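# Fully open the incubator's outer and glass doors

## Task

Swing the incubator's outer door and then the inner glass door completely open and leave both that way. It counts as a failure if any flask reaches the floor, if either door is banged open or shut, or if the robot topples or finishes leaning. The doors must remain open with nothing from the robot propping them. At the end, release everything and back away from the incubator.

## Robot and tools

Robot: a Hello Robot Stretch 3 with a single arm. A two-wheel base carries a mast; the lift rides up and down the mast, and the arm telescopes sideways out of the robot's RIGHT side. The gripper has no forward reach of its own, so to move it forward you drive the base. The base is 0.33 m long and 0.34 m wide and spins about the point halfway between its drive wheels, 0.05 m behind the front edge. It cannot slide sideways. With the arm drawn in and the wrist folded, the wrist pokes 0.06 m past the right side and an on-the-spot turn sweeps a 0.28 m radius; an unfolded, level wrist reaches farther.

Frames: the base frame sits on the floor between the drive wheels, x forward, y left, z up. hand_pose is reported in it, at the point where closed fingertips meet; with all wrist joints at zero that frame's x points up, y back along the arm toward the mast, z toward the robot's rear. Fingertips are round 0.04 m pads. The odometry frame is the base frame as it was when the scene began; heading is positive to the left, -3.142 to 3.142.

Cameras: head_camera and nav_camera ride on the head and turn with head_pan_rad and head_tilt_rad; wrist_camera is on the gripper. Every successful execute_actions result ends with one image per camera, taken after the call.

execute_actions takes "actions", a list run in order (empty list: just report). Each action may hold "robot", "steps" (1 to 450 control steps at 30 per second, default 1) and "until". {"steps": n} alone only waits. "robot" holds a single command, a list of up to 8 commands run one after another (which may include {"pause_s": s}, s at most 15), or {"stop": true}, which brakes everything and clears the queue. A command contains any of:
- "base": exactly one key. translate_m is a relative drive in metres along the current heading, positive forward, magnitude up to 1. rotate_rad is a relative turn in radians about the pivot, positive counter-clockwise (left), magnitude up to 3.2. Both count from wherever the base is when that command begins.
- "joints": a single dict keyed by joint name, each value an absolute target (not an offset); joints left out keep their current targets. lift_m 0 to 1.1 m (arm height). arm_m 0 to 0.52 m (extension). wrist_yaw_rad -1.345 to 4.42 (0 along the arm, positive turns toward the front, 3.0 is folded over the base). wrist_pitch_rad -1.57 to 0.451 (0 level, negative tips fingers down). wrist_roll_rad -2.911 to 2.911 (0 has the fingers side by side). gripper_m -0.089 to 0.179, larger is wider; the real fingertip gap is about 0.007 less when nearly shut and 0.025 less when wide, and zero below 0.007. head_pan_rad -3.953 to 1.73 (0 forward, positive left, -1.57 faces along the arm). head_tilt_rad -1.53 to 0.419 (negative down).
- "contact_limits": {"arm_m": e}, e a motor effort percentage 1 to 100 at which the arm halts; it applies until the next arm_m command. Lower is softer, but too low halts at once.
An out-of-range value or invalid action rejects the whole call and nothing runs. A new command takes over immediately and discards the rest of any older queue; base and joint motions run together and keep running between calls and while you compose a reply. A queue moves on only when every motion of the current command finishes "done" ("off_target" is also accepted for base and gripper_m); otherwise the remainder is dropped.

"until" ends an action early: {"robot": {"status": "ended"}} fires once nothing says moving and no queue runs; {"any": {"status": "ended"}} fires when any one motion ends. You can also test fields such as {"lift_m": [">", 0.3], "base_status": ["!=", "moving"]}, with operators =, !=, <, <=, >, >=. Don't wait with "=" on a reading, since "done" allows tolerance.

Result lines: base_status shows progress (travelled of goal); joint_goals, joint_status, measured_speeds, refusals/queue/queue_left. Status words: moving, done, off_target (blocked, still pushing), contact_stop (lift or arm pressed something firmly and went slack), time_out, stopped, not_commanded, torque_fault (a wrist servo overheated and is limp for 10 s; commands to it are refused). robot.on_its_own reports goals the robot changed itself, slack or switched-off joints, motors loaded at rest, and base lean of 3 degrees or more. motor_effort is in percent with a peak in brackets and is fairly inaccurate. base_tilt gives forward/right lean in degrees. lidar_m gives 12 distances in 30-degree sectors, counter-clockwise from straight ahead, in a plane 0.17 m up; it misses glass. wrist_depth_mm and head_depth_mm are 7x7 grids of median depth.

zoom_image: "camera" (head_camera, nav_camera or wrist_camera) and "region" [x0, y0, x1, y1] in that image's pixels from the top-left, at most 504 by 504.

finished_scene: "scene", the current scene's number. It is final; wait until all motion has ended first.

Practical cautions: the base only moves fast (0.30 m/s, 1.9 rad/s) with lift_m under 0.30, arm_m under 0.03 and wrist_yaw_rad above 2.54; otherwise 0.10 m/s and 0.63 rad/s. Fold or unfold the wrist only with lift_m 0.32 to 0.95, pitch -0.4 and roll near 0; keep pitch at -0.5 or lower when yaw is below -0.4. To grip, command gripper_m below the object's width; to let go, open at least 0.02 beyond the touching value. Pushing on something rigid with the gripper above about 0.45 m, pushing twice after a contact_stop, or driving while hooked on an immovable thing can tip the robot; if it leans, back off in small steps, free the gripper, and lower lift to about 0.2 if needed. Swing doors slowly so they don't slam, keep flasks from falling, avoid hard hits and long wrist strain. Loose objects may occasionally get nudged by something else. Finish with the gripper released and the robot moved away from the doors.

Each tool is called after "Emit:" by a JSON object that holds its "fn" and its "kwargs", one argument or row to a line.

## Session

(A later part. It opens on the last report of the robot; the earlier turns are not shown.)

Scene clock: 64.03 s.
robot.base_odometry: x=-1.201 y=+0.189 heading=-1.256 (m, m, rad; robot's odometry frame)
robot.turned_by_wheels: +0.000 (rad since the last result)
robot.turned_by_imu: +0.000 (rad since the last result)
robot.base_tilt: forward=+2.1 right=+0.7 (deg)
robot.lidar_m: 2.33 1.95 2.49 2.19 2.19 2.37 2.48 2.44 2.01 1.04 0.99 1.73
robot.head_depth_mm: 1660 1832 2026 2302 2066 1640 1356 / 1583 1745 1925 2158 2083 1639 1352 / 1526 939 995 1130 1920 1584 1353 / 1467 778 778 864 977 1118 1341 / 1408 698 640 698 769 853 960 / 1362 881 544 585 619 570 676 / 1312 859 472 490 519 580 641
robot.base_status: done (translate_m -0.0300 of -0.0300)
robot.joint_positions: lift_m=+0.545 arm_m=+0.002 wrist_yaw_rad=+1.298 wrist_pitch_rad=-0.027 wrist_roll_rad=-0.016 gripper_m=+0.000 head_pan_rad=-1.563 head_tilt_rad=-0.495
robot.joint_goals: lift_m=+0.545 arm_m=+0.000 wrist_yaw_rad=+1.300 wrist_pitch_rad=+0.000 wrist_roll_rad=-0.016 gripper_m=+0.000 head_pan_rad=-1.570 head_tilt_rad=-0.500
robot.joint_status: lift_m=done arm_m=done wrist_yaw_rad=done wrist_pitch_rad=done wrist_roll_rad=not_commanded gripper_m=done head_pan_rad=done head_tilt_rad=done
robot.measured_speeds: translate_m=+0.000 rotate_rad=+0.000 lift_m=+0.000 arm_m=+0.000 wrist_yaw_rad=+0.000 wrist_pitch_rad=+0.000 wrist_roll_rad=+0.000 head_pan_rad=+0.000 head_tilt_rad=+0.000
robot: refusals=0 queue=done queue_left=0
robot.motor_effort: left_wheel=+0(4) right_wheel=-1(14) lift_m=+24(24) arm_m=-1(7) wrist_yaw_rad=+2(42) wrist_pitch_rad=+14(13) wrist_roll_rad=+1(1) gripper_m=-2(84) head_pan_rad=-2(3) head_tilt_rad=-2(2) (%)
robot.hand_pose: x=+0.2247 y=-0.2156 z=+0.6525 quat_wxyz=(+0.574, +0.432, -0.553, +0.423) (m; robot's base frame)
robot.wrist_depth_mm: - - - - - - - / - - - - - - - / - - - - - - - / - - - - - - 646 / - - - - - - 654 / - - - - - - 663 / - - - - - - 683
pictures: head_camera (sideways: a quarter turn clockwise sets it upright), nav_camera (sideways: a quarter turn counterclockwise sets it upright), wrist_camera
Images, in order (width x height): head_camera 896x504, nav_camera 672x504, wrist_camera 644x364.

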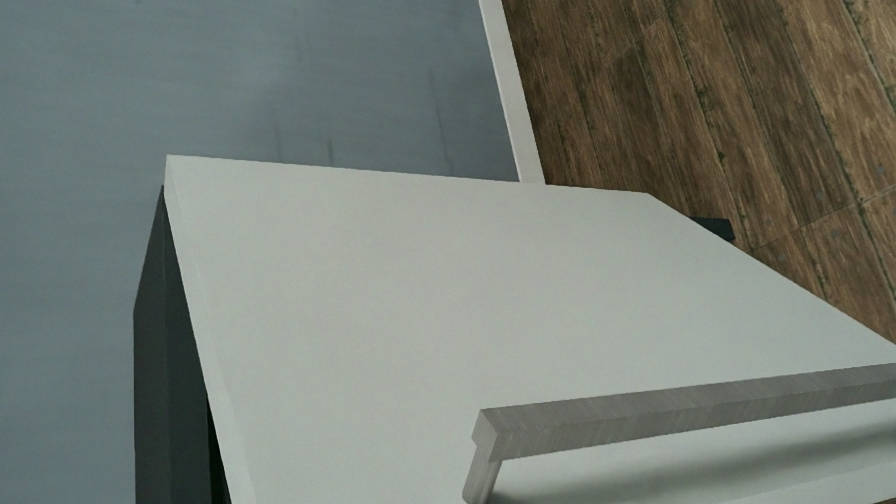

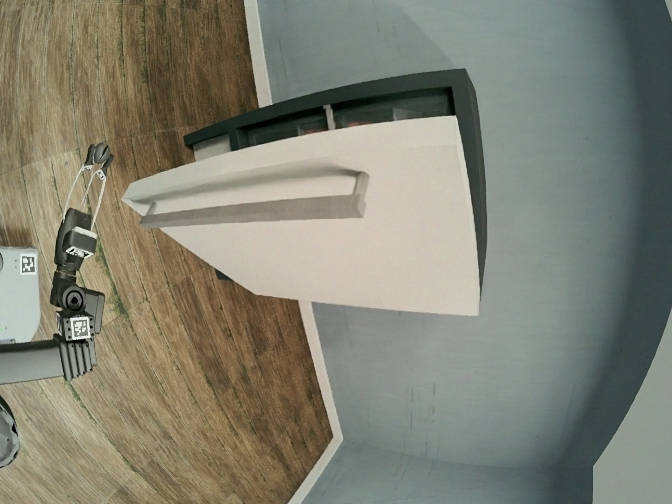

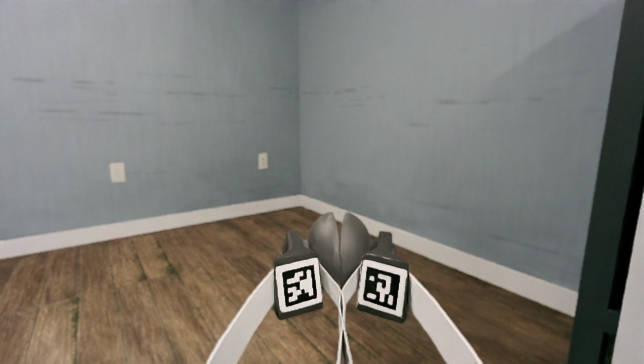

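Emit:
{"fn": "execute_actions", "kwargs": {
  "actions": [
    {"robot":[{"base":{"rotate_rad":0.40}},{"base":{"translate_m":0.24}},{"joints":{"wrist_yaw_rad":0,"arm_m":0.3,"head_pan_rad":-1.9}},{"base":{"translate_m":-0.3}}],"steps":450,"until":{"robot":{"status":"ended"}}}
  ]
}}

Scene clock: 77.20 s.
robot.base_odometry: x=-1.241 y=+0.234 heading=-0.854 (m, m, rad; robot's odometry frame)
robot.turned_by_wheels: +0.402 (rad since the last result)
robot.turned_by_imu: +0.728 (rad since the last result)
robot.base_tilt: forward=+3.6 right=+0.7 (deg)
robot.lidar_m: 1.96 2.43 2.20 2.21 2.69 2.46 2.47 1.06 1.00 0.97 1.90 2.31
robot.head_depth_mm: 1337 877 602 693 814 991 1341 / 1335 876 546 618 712 841 1040 / 1334 922 497 540 528 719 869 / 1342 886 459 507 571 640 709 / 1346 896 496 548 1138 1274 - / 1346 1428 1584 1742 1928 1697 1247 / 1349 1467 1618 1765 1915 1614 1330
robot.base_status: off_target (translate_m -0.2999 of -0.3000)
robot.joint_positions: lift_m=+0.545 arm_m=+0.300 wrist_yaw_rad=+0.000 wrist_pitch_rad=-0.024 wrist_roll_rad=-0.015 gripper_m=+0.000 head_pan_rad=-1.894 head_tilt_rad=-0.496
robot.joint_goals: lift_m=+0.545 arm_m=+0.300 wrist_yaw_rad=+0.000 wrist_pitch_rad=+0.000 wrist_roll_rad=-0.015 gripper_m=+0.000 head_pan_rad=-1.900 head_tilt_rad=-0.500
robot.joint_status: lift_m=done arm_m=done wrist_yaw_rad=done wrist_pitch_rad=done wrist_roll_rad=not_commanded gripper_m=done head_pan_rad=done head_tilt_rad=done
robot.measured_speeds: translate_m=+0.000 rotate_rad=+0.000 lift_m=+0.000 arm_m=+0.000 wrist_yaw_rad=+0.000 wrist_pitch_rad=+0.000 wrist_roll_rad=+0.000 head_pan_rad=+0.000 head_tilt_rad=+0.000
robot: refusals=0 queue=done queue_left=0
robot.on_its_own: right_wheel is at rest, and its effort (-79) is outside its rest range (-18 to +18)
robot.motor_effort: left_wheel=+16(27) right_wheel=-79(100) lift_m=+25(26) arm_m=+4(9) wrist_yaw_rad=-1(2) wrist_pitch_rad=+12(13) wrist_roll_rad=+0(0) gripper_m=-2(2) head_pan_rad=-3(24) head_tilt_rad=-2(2) (%)
robot.hand_pose: x=-0.0214 y=-0.7001 z=+0.6533 quat_wxyz=(+0.713, +0.009, -0.701, -0.009) (m; robot's base frame)
robot.wrist_depth_mm: - - - - 961 410 701 / - - - - - 395 426 / - - - - - 440 759 / - - - - - 483 743 / - - - - - 478 474 / - - - - 450 639 689 / - - - - - 499 516
pictures: head_camera (sideways: a quarter turn clockwise sets it upright), nav_camera (sideways: a quarter turn counterclockwise sets it upright), wrist_camera
Images, in order (width x height): head_camera 896x504, nav_camera 672x504, wrist_camera 644x364.

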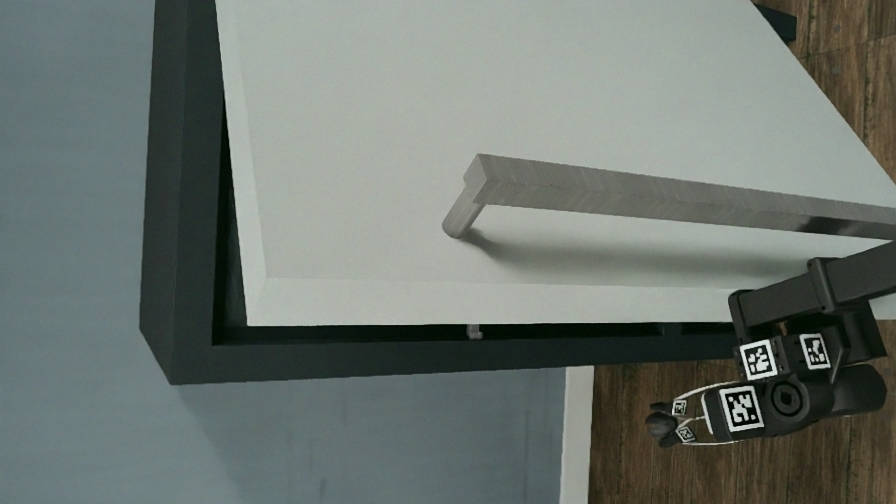

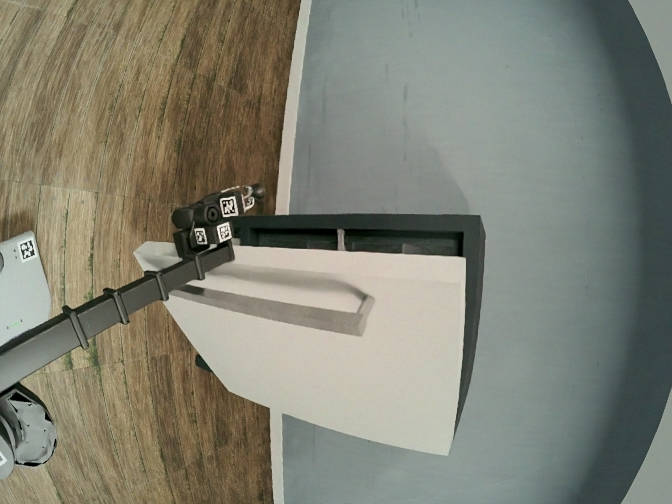

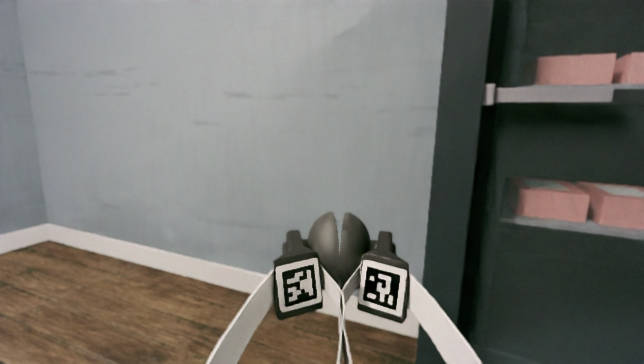

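Emit:
{"fn": "execute_actions", "kwargs": {
  "actions": "[{\"robot\":[{\"base\":{\"translate_m\":0.1}},{\"joints\":{\"arm_m\":0.0}},{\"base\":{\"rotate_rad\":-0.33}}]},\"steps\":400,\"until\":{\"robot\":{\"status\":\"ended\"}}}]"
}}


Emit:
{"fn": "execute_actions", "kwargs": {
  "actions": [
    {"robot":[{"base":{"translate_m":0.1}},{"joints":{"arm_m":0.0}},{"base":{"rotate_rad":-0.33}}],"steps":400,"until":{"robot":{"status":"ended"}}}
  ]
}}

Scene clock: 86.63 s.
robot.base_odometry: x=-1.175 y=+0.159 heading=-1.185 (m, m, rad; robot's odometry frame)
robot.turned_by_wheels: -0.332 (rad since the last result)
robot.turned_by_imu: -0.323 (rad since the last result)
robot.base_tilt: forward=+2.1 right=+0.8 (deg)
robot.lidar_m: 2.22 1.86 2.22 2.17 2.26 2.62 2.55 2.22 1.07 0.99 1.66 2.29
robot.head_depth_mm: 1567 1676 1913 2137 2095 1636 1351 / 1515 867 908 1056 1273 1587 1346 / 1477 720 739 837 966 1142 1346 / 1428 920 626 694 780 888 1249 / 1392 906 541 546 597 676 772 / 1349 889 478 524 581 664 808 / 1314 915 495 1046 1159 1296 1339
robot.base_status: done (rotate_rad -0.3299 of -0.3300)
robot.joint_positions: lift_m=+0.545 arm_m=+0.002 wrist_yaw_rad=+0.000 wrist_pitch_rad=-0.023 wrist_roll_rad=-0.015 gripper_m=+0.000 head_pan_rad=-1.894 head_tilt_rad=-0.496
robot.joint_goals: lift_m=+0.545 arm_m=+0.000 wrist_yaw_rad=+0.000 wrist_pitch_rad=+0.000 wrist_roll_rad=-0.015 gripper_m=+0.000 head_pan_rad=-1.900 head_tilt_rad=-0.500
robot.joint_status: lift_m=done arm_m=done wrist_yaw_rad=done wrist_pitch_rad=done wrist_roll_rad=not_commanded gripper_m=done head_pan_rad=done head_tilt_rad=done
robot.measured_speeds: translate_m=+0.000 rotate_rad=+0.000 lift_m=+0.000 arm_m=+0.000 wrist_yaw_rad=+0.000 wrist_pitch_rad=+0.000 wrist_roll_rad=+0.000 head_pan_rad=+0.000 head_tilt_rad=+0.000
robot: refusals=0 queue=done queue_left=0
robot.motor_effort: left_wheel=+1(18) right_wheel=-3(79) lift_m=+18(25) arm_m=-2(4) wrist_yaw_rad=-1(1) wrist_pitch_rad=+12(12) wrist_roll_rad=+0(1) gripper_m=-3(2) head_pan_rad=-3(2) head_tilt_rad=-1(2) (%)
robot.hand_pose: x=-0.0214 y=-0.4024 z=+0.6537 quat_wxyz=(+0.713, +0.009, -0.701, -0.009) (m; robot's base frame)
robot.wrist_depth_mm: - - - 739 252 216 421 / - - - 760 262 221 449 / - - - 745 271 227 480 / - - - 797 279 237 509 / - - - 803 295 242 552 / - - - - 311 399 586 / - - - 839 303 426 663
pictures: head_camera (sideways: a quarter turn clockwise sets it upright), nav_camera (sideways: a quarter turn counterclockwise sets it upright), wrist_camera
Images, in order (width x height): head_camera 896x504, nav_camera 672x504, wrist_camera 644x364.

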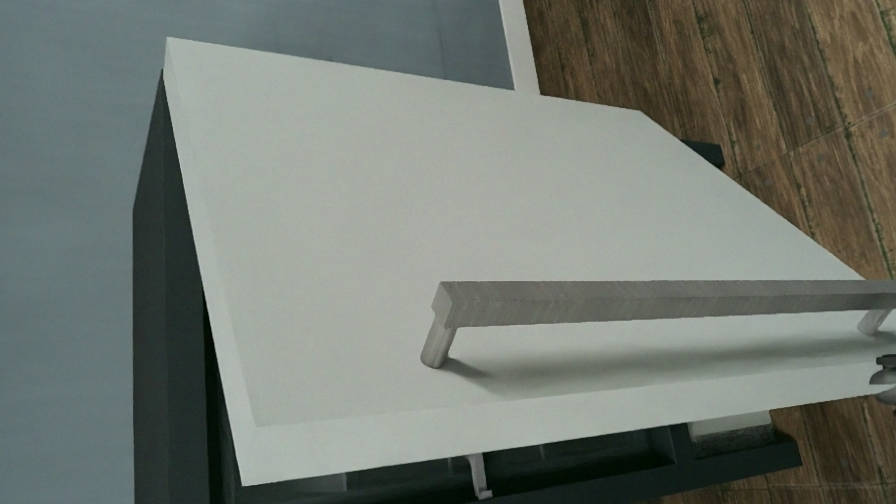

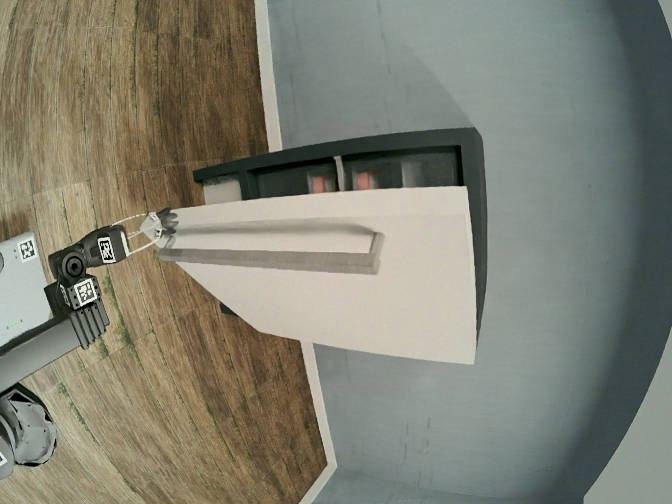

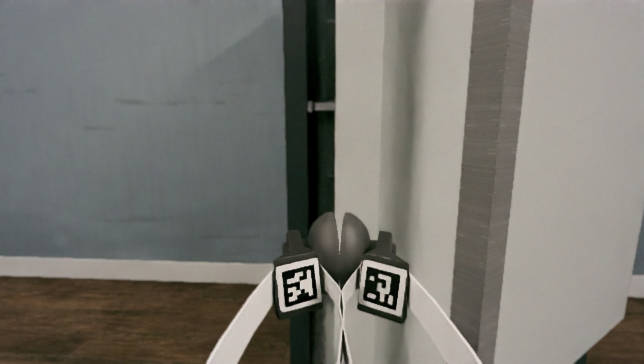

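Emit:
{"fn": "execute_actions", "kwargs": {
  "actions": [
    {"robot":[{"base":{"translate_m":0.12}},{"joints":{"arm_m":0.25},"contact_limits":{"arm_m":15}}],"steps":400,"until":{"robot":{"status":"ended"}}}
  ]
}}

Scene clock: 92.10 s.
robot.base_odometry: x=-1.130 y=+0.047 heading=-1.185 (m, m, rad; robot's odometry frame)
robot.turned_by_wheels: +0.000 (rad since the last result)
robot.turned_by_imu: -0.001 (rad since the last result)
robot.base_tilt: forward=+2.1 right=+0.8 (deg)
robot.lidar_m: 2.10 1.75 2.22 2.14 2.27 2.74 2.66 2.22 1.07 0.99 1.67 2.16
robot.head_depth_mm: 1557 883 933 1142 1922 1636 1354 / 1519 717 720 843 1016 1502 1353 / 1475 960 589 578 648 778 1252 / 1427 940 511 567 636 728 852 / 1388 996 1219 1181 1342 1428 - / 1350 957 1219 1159 1237 1358 - / 1311 929 970 1651 1836 1615 1335
robot.base_status: done (translate_m +0.1200 of +0.1200)
robot.joint_positions: lift_m=+0.545 arm_m=+0.250 wrist_yaw_rad=+0.000 wrist_pitch_rad=-0.023 wrist_roll_rad=-0.015 gripper_m=+0.000 head_pan_rad=-1.894 head_tilt_rad=-0.496
robot.joint_goals: lift_m=+0.545 arm_m=+0.250 wrist_yaw_rad=+0.000 wrist_pitch_rad=+0.000 wrist_roll_rad=-0.015 gripper_m=+0.000 head_pan_rad=-1.900 head_tilt_rad=-0.500
robot.joint_status: lift_m=done arm_m=done wrist_yaw_rad=done wrist_pitch_rad=done wrist_roll_rad=not_commanded gripper_m=done head_pan_rad=done head_tilt_rad=done
robot.measured_speeds: translate_m=+0.000 rotate_rad=+0.000 lift_m=+0.000 arm_m=+0.000 wrist_yaw_rad=+0.000 wrist_pitch_rad=+0.000 wrist_roll_rad=+0.000 head_pan_rad=+0.000 head_tilt_rad=+0.000
robot: refusals=0 queue=done queue_left=0
robot.motor_effort: left_wheel=+1(4) right_wheel=-3(4) lift_m=+18(19) arm_m=+3(4) wrist_yaw_rad=-1(2) wrist_pitch_rad=+12(11) wrist_roll_rad=+0(0) gripper_m=-3(3) head_pan_rad=-2(3) head_tilt_rad=-2(2) (%)
robot.contact_limits: arm_m 15 (drawing in: default 15, maximum 24; extending or still: default 21, maximum 34)
robot.hand_pose: x=-0.0214 y=-0.6503 z=+0.6537 quat_wxyz=(+0.713, +0.009, -0.701, -0.009) (m; robot's base frame)
robot.wrist_depth_mm: - - - - 732 814 756 / - - - - 573 568 561 / - - - - 965 955 810 / - - - - 630 621 584 / - - - - 934 983 804 / - - - - 724 671 656 / - - - - 567 571 567
pictures: head_camera (sideways: a quarter turn clockwise sets it upright), nav_camera (sideways: a quarter turn counterclockwise sets it upright), wrist_camera
Images, in order (width x height): head_camera 896x504, nav_camera 672x504, wrist_camera 644x364.

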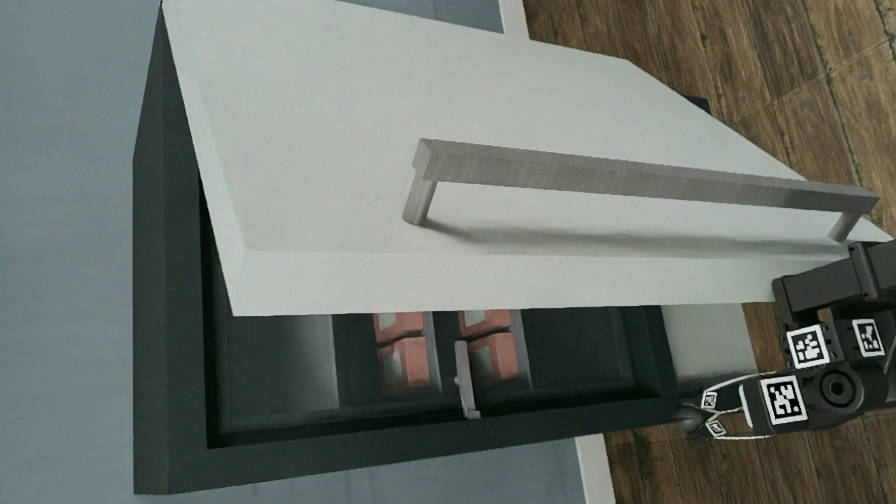

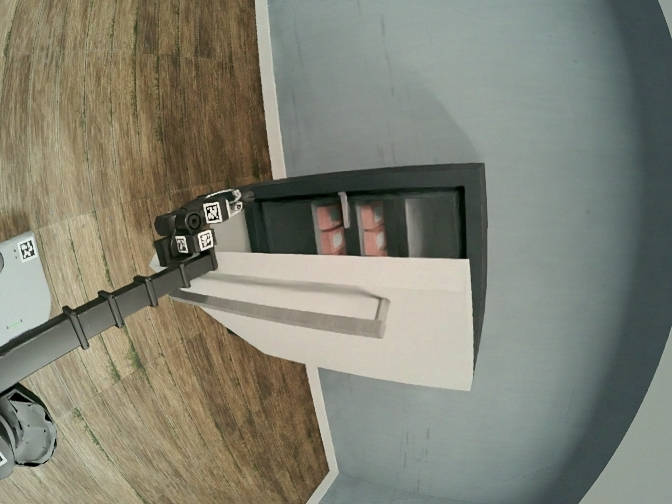

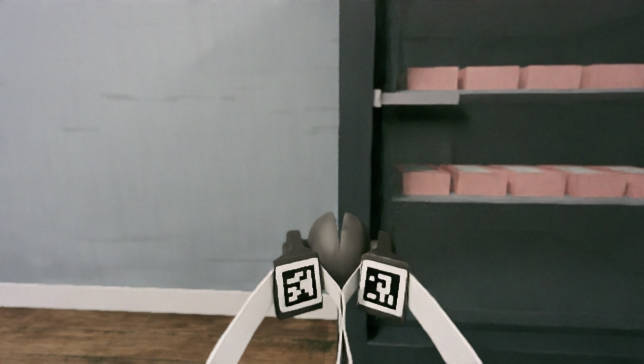

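Emit:
{"fn": "execute_actions", "kwargs": {
  "actions": [
    {"robot":[{"joints":{"arm_m":0.30},"contact_limits":{"arm_m":15}},{"base":{"translate_m":-0.2}}],"steps":400,"until":{"robot":{"status":"ended"}}}
  ]
}}

Scene clock: 97.17 s.
robot.base_odometry: x=-1.205 y=+0.233 heading=-1.185 (m, m, rad; robot's odometry frame)
robot.turned_by_wheels: +0.001 (rad since the last result)
robot.turned_by_imu: +0.150 (rad since the last result)
robot.base_tilt: forward=+2.1 right=+0.8 (deg)
robot.lidar_m: 1.92 2.52 2.18 2.18 2.41 2.49 2.48 1.95 1.03 0.99 1.75 2.29
robot.head_depth_mm: 1434 785 823 971 1206 1589 1347 / 1406 717 692 793 935 1130 1342 / 1390 900 595 670 765 899 1251 / 1361 896 523 557 544 656 873 / 1340 935 466 507 566 624 - / 1331 928 458 515 1155 656 1245 / 1313 892 961 1061 1821 1611 1337
robot.base_status: done (translate_m -0.2000 of -0.2000)
robot.joint_positions: lift_m=+0.545 arm_m=+0.300 wrist_yaw_rad=+0.021 wrist_pitch_rad=-0.025 wrist_roll_rad=-0.013 gripper_m=+0.000 head_pan_rad=-1.894 head_tilt_rad=-0.497
robot.joint_goals: lift_m=+0.545 arm_m=+0.300 wrist_yaw_rad=+0.000 wrist_pitch_rad=+0.000 wrist_roll_rad=-0.013 gripper_m=+0.000 head_pan_rad=-1.900 head_tilt_rad=-0.500
robot.joint_status: lift_m=done arm_m=done wrist_yaw_rad=done wrist_pitch_rad=done wrist_roll_rad=not_commanded gripper_m=done head_pan_rad=done head_tilt_rad=done
robot.measured_speeds: translate_m=+0.000 rotate_rad=+0.000 lift_m=+0.000 arm_m=+0.000 wrist_yaw_rad=+0.000 wrist_pitch_rad=+0.000 wrist_roll_rad=+0.000 head_pan_rad=+0.000 head_tilt_rad=+0.000
robot: refusals=0 queue=done queue_left=0
robot.on_its_own: right_wheel is at rest, and its effort (-32) is outside its rest range (-18 to +18); wrist_yaw_rad is at rest, and its effort (-20) is outside its rest range (-12 to +12)
robot.motor_effort: left_wheel=+7(18) right_wheel=-32(81) lift_m=+23(23) arm_m=+2(9) wrist_yaw_rad=-20(47) wrist_pitch_rad=+12(24) wrist_roll_rad=-1(4) gripper_m=-3(3) head_pan_rad=-2(2) head_tilt_rad=-1(2) (%)
robot.contact_limits: arm_m 15 (drawing in: default 15, maximum 24; extending or still: default 21, maximum 34)
robot.hand_pose: x=-0.0160 y=-0.7002 z=+0.6531 quat_wxyz=(+0.712, +0.017, -0.702, -0.001) (m; robot's base frame)
robot.wrist_depth_mm: - - - - 672 790 753 / - - - - 467 485 460 / - - - - 860 838 788 / - - - - 537 530 504 / - - - - 905 881 804 / - - - - 714 663 656 / - - - - 537 509 506
pictures: head_camera (sideways: a quarter turn clockwise sets it upright), nav_camera (sideways: a quarter turn counterclockwise sets it upright), wrist_camera
Images, in order (width x height): head_camera 896x504, nav_camera 672x504, wrist_camera 644x364.

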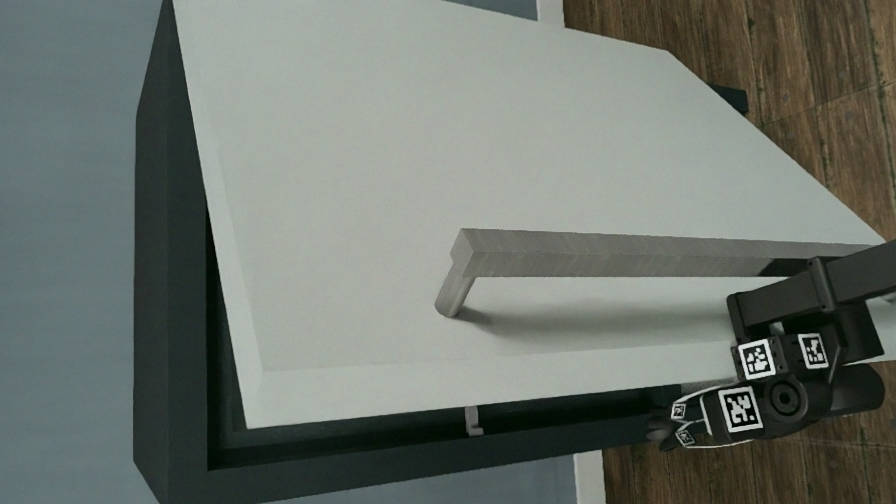

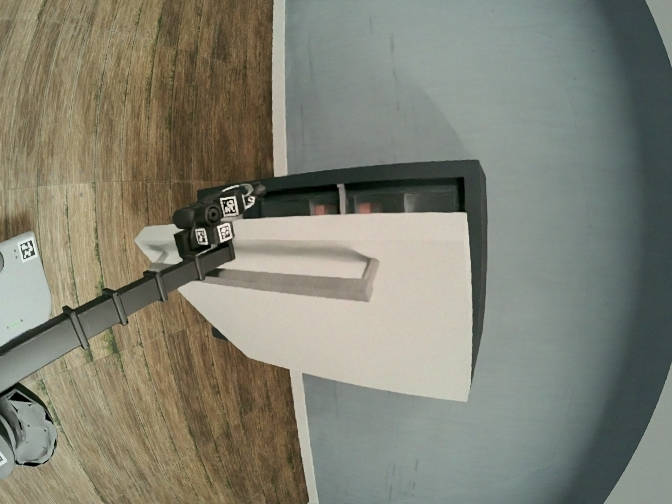

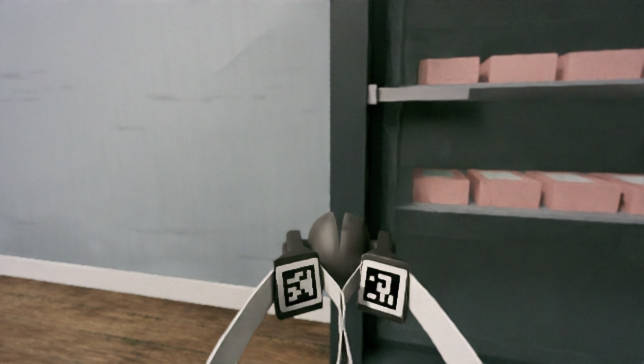

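Emit:
{"fn": "execute_actions", "kwargs": {
  "actions": [
    {"robot":[{"base":{"translate_m":0.06}},{"joints":{"arm_m":0.0,"gripper_m":0.08}},{"base":{"rotate_rad":-0.15}},{"base":{"translate_m":-0.16}}],"steps":450,"until":{"robot":{"status":"ended"}}}
  ]
}}

Scene clock: 106.90 s.
robot.base_odometry: x=-1.220 y=+0.333 heading=-1.335 (m, m, rad; robot's odometry frame)
robot.turned_by_wheels: -0.151 (rad since the last result)
robot.turned_by_imu: -0.151 (rad since the last result)
robot.base_tilt: forward=+2.1 right=+0.7 (deg)
robot.lidar_m: 2.09 2.01 2.23 2.17 2.27 2.46 2.38 2.21 1.06 1.01 1.65 2.30
robot.head_depth_mm: 1569 1717 1909 2135 2069 1648 1345 / 1512 1646 1847 2049 2055 1623 1349 / 1473 883 938 1061 1244 1578 1341 / 1427 762 780 865 969 1111 1342 / 1394 688 665 730 804 897 1030 / 1352 871 583 631 684 753 824 / 1312 856 518 551 506 574 675
robot.base_status: done (translate_m -0.1600 of -0.1600)
robot.joint_positions: lift_m=+0.545 arm_m=+0.002 wrist_yaw_rad=+0.039 wrist_pitch_rad=-0.025 wrist_roll_rad=-0.013 gripper_m=+0.080 head_pan_rad=-1.894 head_tilt_rad=-0.497
robot.joint_goals: lift_m=+0.545 arm_m=+0.000 wrist_yaw_rad=+0.038 wrist_pitch_rad=+0.000 wrist_roll_rad=-0.013 gripper_m=+0.080 head_pan_rad=-1.900 head_tilt_rad=-0.500
robot.joint_status: lift_m=done arm_m=done wrist_yaw_rad=done wrist_pitch_rad=done wrist_roll_rad=not_commanded gripper_m=done head_pan_rad=done head_tilt_rad=done
robot.measured_speeds: translate_m=+0.000 rotate_rad=+0.000 lift_m=+0.000 arm_m=+0.000 wrist_yaw_rad=+0.000 wrist_pitch_rad=+0.000 wrist_roll_rad=+0.000 head_pan_rad=+0.000 head_tilt_rad=+0.000
robot: refusals=0 queue=done queue_left=0
robot.on_its_own: wrist_yaw_rad is held at +0.038, not at your +0.000, by its stall guard, which is not easing now
robot.motor_effort: left_wheel=+1(7) right_wheel=-3(33) lift_m=+22(22) arm_m=-2(1) wrist_yaw_rad=-1(22) wrist_pitch_rad=+12(12) wrist_roll_rad=-1(1) gripper_m=+0(82) head_pan_rad=-2(3) head_tilt_rad=-2(2) (%)
robot.hand_pose: x=-0.0115 y=-0.4022 z=+0.6531 quat_wxyz=(+0.712, +0.023, -0.702, +0.005) (m; robot's base frame)
robot.wrist_depth_mm: - - 248 208 339 425 562 / - - 255 215 353 440 601 / - - 263 224 364 460 - / - - 272 232 380 491 - / - - 291 242 382 517 - / - - 296 304 386 568 - / - - 302 313 416 540 -
pictures: head_camera (sideways: a quarter turn clockwise sets it upright), nav_camera (sideways: a quarter turn counterclockwise sets it upright), wrist_camera
Images, in order (width x height): head_camera 896x504, nav_camera 672x504, wrist_camera 644x364.

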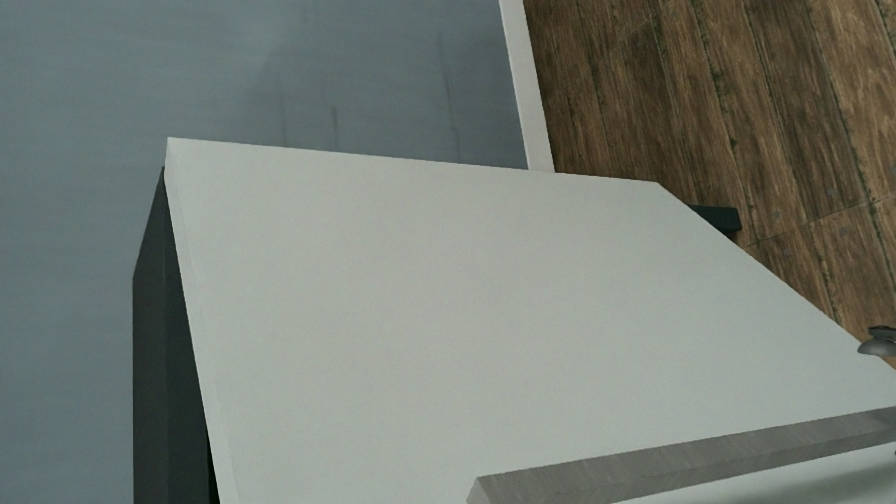

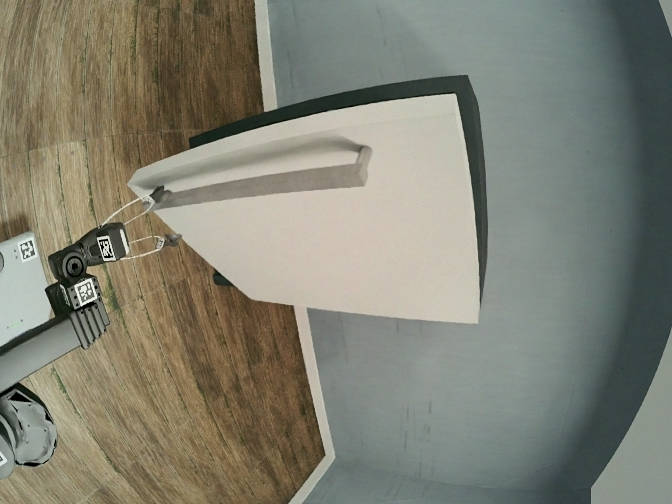

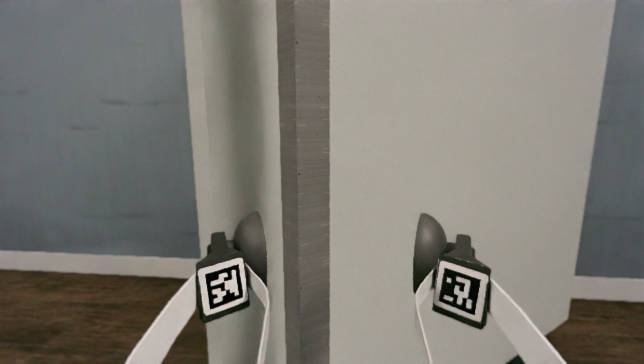

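Emit:
{"fn": "execute_actions", "kwargs": {
  "actions": [
    {"robot":[{"base":{"translate_m":0.3},"joints":{"gripper_m":0.0,"lift_m":0.62}},{"joints":{"arm_m":0.33,"wrist_pitch_rad":-0.5,"wrist_yaw_rad":0}},{"joints":{"wrist_yaw_rad":-1.1}}],"steps":450,"until":{"robot":{"status":"ended"}}}
  ]
}}

Scene clock: 117.30 s.
robot.base_odometry: x=-1.150 y=+0.041 heading=-1.335 (m, m, rad; robot's odometry frame)
robot.turned_by_wheels: +0.000 (rad since the last result)
robot.turned_by_imu: -0.001 (rad since the last result)
robot.base_tilt: forward=+2.1 right=+0.8 (deg)
robot.lidar_m: 2.07 1.73 2.21 2.15 2.25 2.77 2.68 2.22 1.07 0.99 1.67 2.14
robot.head_depth_mm: 1581 731 741 802 1854 1632 1350 / 1526 1003 500 570 675 783 1253 / 1475 1027 489 535 590 670 793 / 1435 1016 1338 1325 1432 1478 - / 1396 993 1334 1298 1417 - 1311 / 1357 958 1055 1102 1226 - 1272 / 1324 1267 1507 1692 1851 1611 1337
robot.base_status: done (translate_m +0.3000 of +0.3000)
robot.joint_positions: lift_m=+0.620 arm_m=+0.330 wrist_yaw_rad=-1.098 wrist_pitch_rad=-0.512 wrist_roll_rad=-0.013 gripper_m=+0.000 head_pan_rad=-1.894 head_tilt_rad=-0.497
robot.joint_goals: lift_m=+0.620 arm_m=+0.330 wrist_yaw_rad=-1.100 wrist_pitch_rad=-0.500 wrist_roll_rad=-0.013 gripper_m=+0.000 head_pan_rad=-1.900 head_tilt_rad=-0.500
robot.joint_status: lift_m=done arm_m=done wrist_yaw_rad=done wrist_pitch_rad=done wrist_roll_rad=not_commanded gripper_m=done head_pan_rad=done head_tilt_rad=done
robot.measured_speeds: translate_m=+0.000 rotate_rad=+0.000 lift_m=+0.000 arm_m=+0.000 wrist_yaw_rad=+0.000 wrist_pitch_rad=+0.000 wrist_roll_rad=+0.000 head_pan_rad=+0.000 head_tilt_rad=+0.000
robot: refusals=0 queue=done queue_left=0
robot.motor_effort: left_wheel=+1(4) right_wheel=-3(10) lift_m=+24(26) arm_m=+1(3) wrist_yaw_rad=-1(26) wrist_pitch_rad=+5(12) wrist_roll_rad=-1(1) gripper_m=-3(80) head_pan_rad=-3(2) head_tilt_rad=-2(2) (%)
robot.hand_pose: x=-0.2098 y=-0.5711 z=+0.6119 quat_wxyz=(+0.494, -0.201, -0.674, -0.512) (m; robot's base frame)
robot.wrist_depth_mm: 505 574 701 392 176 114 84 / 484 900 803 436 185 117 86 / 739 721 766 496 195 121 88 / 572 610 768 567 205 125 90 / 503 570 874 - 208 130 96 / 474 655 841 - 192 134 110 / 536 702 771 746 276 140 145
pictures: head_camera (sideways: a quarter turn clockwise sets it upright), nav_camera (sideways: a quarter turn counterclockwise sets it upright), wrist_camera
Images, in order (width x height): head_camera 896x504, nav_camera 672x504, wrist_camera 644x364.

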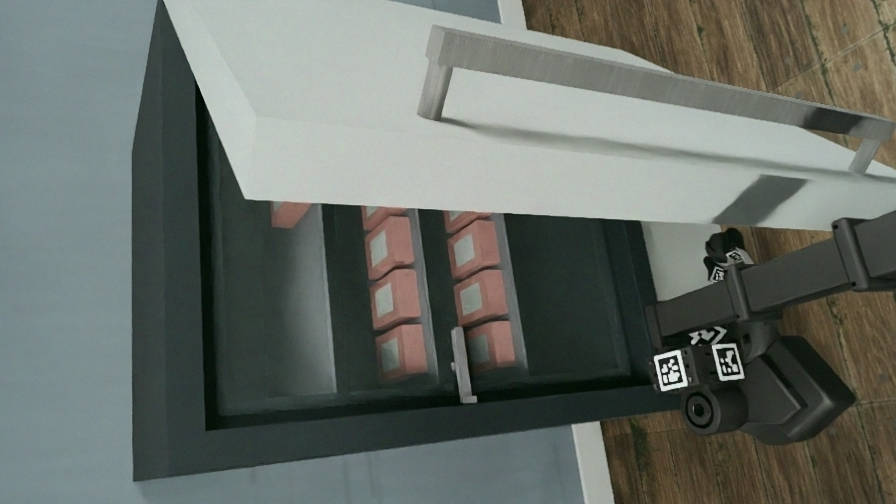

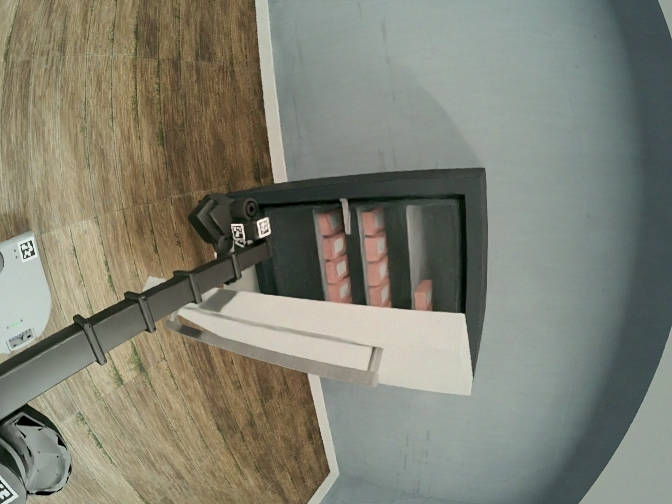

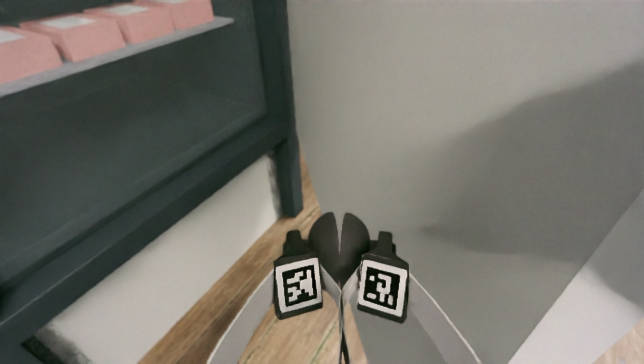

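Tip is inside behind the door. Reverse and retract.

Emit:
{"fn": "execute_actions", "kwargs": {
  "actions": [
    {"robot":[{"base":{"translate_m":-0.08}},{"joints":{"arm_m":0.08},"contact_limits":{"arm_m":24}},{"base":{"translate_m":-0.15}}],"steps":450,"until":{"robot":{"status":"ended"}}}
  ]
}}

Scene clock: 124.87 s.
robot.base_odometry: x=-1.204 y=+0.265 heading=-1.336 (m, m, rad; robot's odometry frame)
robot.turned_by_wheels: +0.000 (rad since the last result)
robot.turned_by_imu: -0.003 (rad since the last result)
robot.base_tilt: forward=+2.1 right=+0.7 (deg)
robot.lidar_m: 2.30 1.95 2.22 2.17 2.26 2.53 2.46 2.21 1.07 1.00 1.66 2.30
robot.head_depth_mm: 1575 1705 333 349 388 513 591 / 1529 868 455 405 407 450 508 / 1467 1037 1110 1208 1308 1203 896 / 1436 1035 1250 1319 1398 1494 1336 / 1386 1009 1333 1281 1385 1453 1347 / 1346 954 1330 1236 1379 1386 1334 / 1314 929 1321 1207 1320 1323 1330
robot.base_status: done (translate_m -0.1499 of -0.1500)
robot.joint_positions: lift_m=+0.620 arm_m=+0.079 wrist_yaw_rad=-1.219 wrist_pitch_rad=-0.545 wrist_roll_rad=-0.011 gripper_m=+0.000 head_pan_rad=-1.894 head_tilt_rad=-0.497
robot.joint_goals: lift_m=+0.620 arm_m=+0.080 wrist_yaw_rad=-1.100 wrist_pitch_rad=-0.500 wrist_roll_rad=-0.011 gripper_m=+0.000 head_pan_rad=-1.900 head_tilt_rad=-0.500
robot.joint_status: lift_m=done arm_m=done wrist_yaw_rad=done wrist_pitch_rad=done wrist_roll_rad=not_commanded gripper_m=done head_pan_rad=done head_tilt_rad=done
robot.measured_speeds: translate_m=+0.000 rotate_rad=+0.000 lift_m=+0.000 arm_m=+0.000 wrist_yaw_rad=+0.000 wrist_pitch_rad=+0.000 wrist_roll_rad=+0.000 head_pan_rad=+0.000 head_tilt_rad=+0.000
robot: refusals=0 queue=done queue_left=0
robot.on_its_own: wrist_yaw_rad is at rest, and its effort (+100) is outside its rest range (-12 to +12)
robot.motor_effort: left_wheel=-10(10) right_wheel=+0(28) lift_m=+17(24) arm_m=+9(8) wrist_yaw_rad=+100(100) wrist_pitch_rad=+23(23) wrist_roll_rad=-1(2) gripper_m=-17(18) head_pan_rad=-2(2) head_tilt_rad=-2(2) (%)
robot.contact_limits: arm_m 24 (drawing in: default 15, maximum 24; extending or still: default 21, maximum 34)
robot.hand_pose: x=-0.2154 y=-0.2949 z=+0.6055 quat_wxyz=(+0.453, -0.230, -0.665, -0.548) (m; robot's base frame)
robot.wrist_depth_mm: 398 149 89 98 - - - / 631 194 103 108 - - - / 701 280 123 121 - - - / 715 491 153 137 - - - / 770 944 201 151 988 944 931 / 789 845 291 168 - 828 830 / 748 748 708 246 744 733 726
pictures: head_camera (sideways: a quarter turn clockwise sets it upright), nav_camera (sideways: a quarter turn counterclockwise sets it upright), wrist_camera
Images, in order (width x height): head_camera 896x504, nav_camera 672x504, wrist_camera 644x364.

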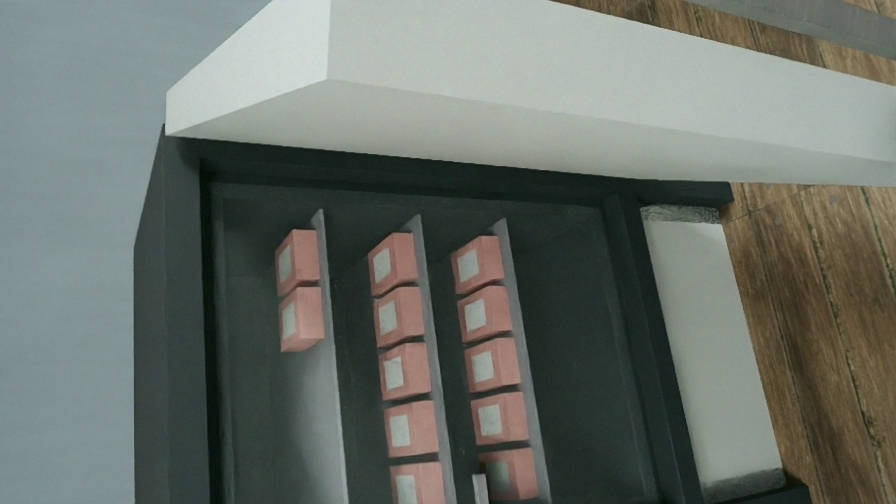

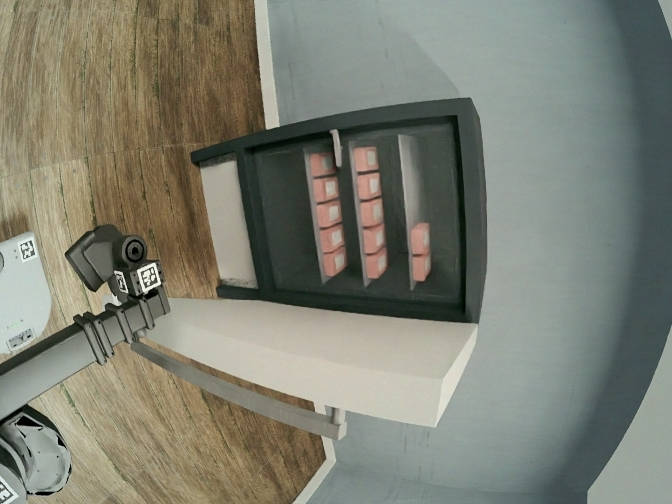

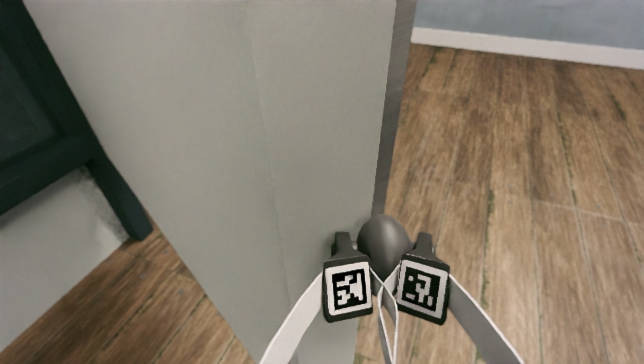

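Emit:
{"fn": "execute_actions", "kwargs": {
  "actions": [
    {"robot":[{"base":{"translate_m":0.14}},{"joints":{"wrist_yaw_rad":0,"arm_m":0.08}},{"joints":{"wrist_pitch_rad":0,"arm_m":0.3}},{"base":{"translate_m":-0.35}}],"steps":450,"until":{"robot":{"status":"ended"}}}
  ]
}}

Scene clock: 136.47 s.
robot.base_odometry: x=-1.253 y=+0.469 heading=-1.336 (m, m, rad; robot's odometry frame)
robot.turned_by_wheels: +0.000 (rad since the last result)
robot.turned_by_imu: -0.001 (rad since the last result)
robot.base_tilt: forward=+2.1 right=+0.8 (deg)
robot.lidar_m: 2.15 2.16 2.23 2.17 2.27 2.31 2.25 2.20 1.01 1.03 1.05 2.30
robot.head_depth_mm: 1560 1718 1857 2184 368 417 488 / 1518 1661 341 - 299 340 404 / 1476 1570 354 343 319 351 397 / 1424 828 609 649 695 733 525 / 1379 975 1065 1177 1322 1312 1273 / 1343 950 1316 1244 1371 - 1289 / 1310 917 1304 1199 1319 1321 1336
robot.base_status: done (translate_m -0.3500 of -0.3500)
robot.joint_positions: lift_m=+0.620 arm_m=+0.300 wrist_yaw_rad=+0.000 wrist_pitch_rad=-0.026 wrist_roll_rad=-0.012 gripper_m=+0.000 head_pan_rad=-1.894 head_tilt_rad=-0.497
robot.joint_goals: lift_m=+0.620 arm_m=+0.300 wrist_yaw_rad=+0.000 wrist_pitch_rad=+0.000 wrist_roll_rad=-0.012 gripper_m=+0.000 head_pan_rad=-1.900 head_tilt_rad=-0.500
robot.joint_status: lift_m=done arm_m=done wrist_yaw_rad=done wrist_pitch_rad=done wrist_roll_rad=not_commanded gripper_m=done head_pan_rad=done head_tilt_rad=done
robot.measured_speeds: translate_m=+0.000 rotate_rad=+0.000 lift_m=+0.000 arm_m=+0.000 wrist_yaw_rad=+0.000 wrist_pitch_rad=+0.000 wrist_roll_rad=+0.000 head_pan_rad=+0.000 head_tilt_rad=+0.000
robot: refusals=0 queue=done queue_left=0
robot.motor_effort: left_wheel=-1(10) right_wheel=+1(47) lift_m=+18(20) arm_m=+2(8) wrist_yaw_rad=+0(100) wrist_pitch_rad=+13(24) wrist_roll_rad=-2(2) gripper_m=-2(17) head_pan_rad=-2(2) head_tilt_rad=-2(2) (%)
robot.hand_pose: x=-0.0215 y=-0.7003 z=+0.7282 quat_wxyz=(+0.712, +0.009, -0.702, -0.009) (m; robot's base frame)
robot.wrist_depth_mm: 455 537 599 607 539 442 330 / 461 541 879 909 833 455 325 / 482 509 791 923 703 464 321 / - 546 893 960 820 480 317 / - 551 597 607 601 497 312 / - 564 812 - 689 495 306 / - 579 621 629 612 495 303
pictures: head_camera (sideways: a quarter turn clockwise sets it upright), nav_camera (sideways: a quarter turn counterclockwise sets it upright), wrist_camera
Images, in order (width x height): head_camera 896x504, nav_camera 672x504, wrist_camera 644x364.

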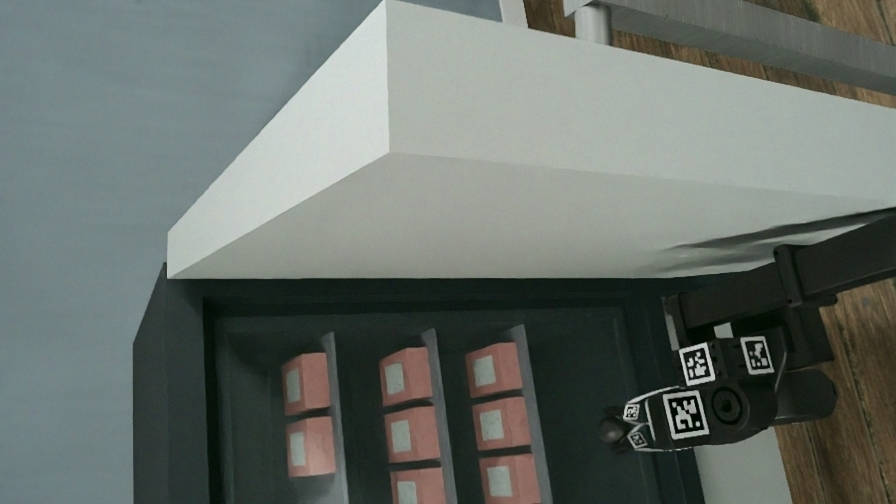

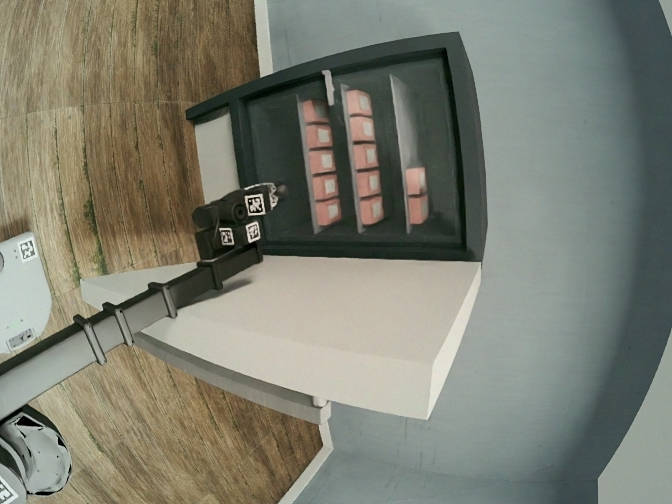

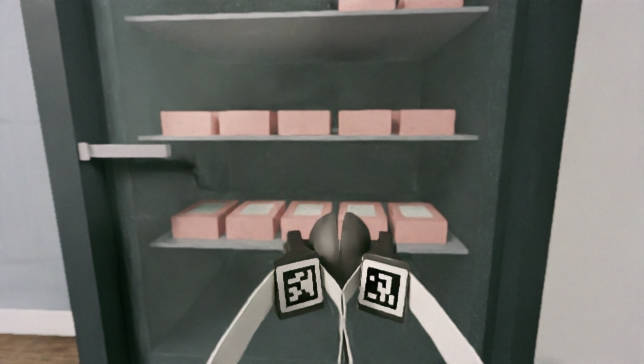

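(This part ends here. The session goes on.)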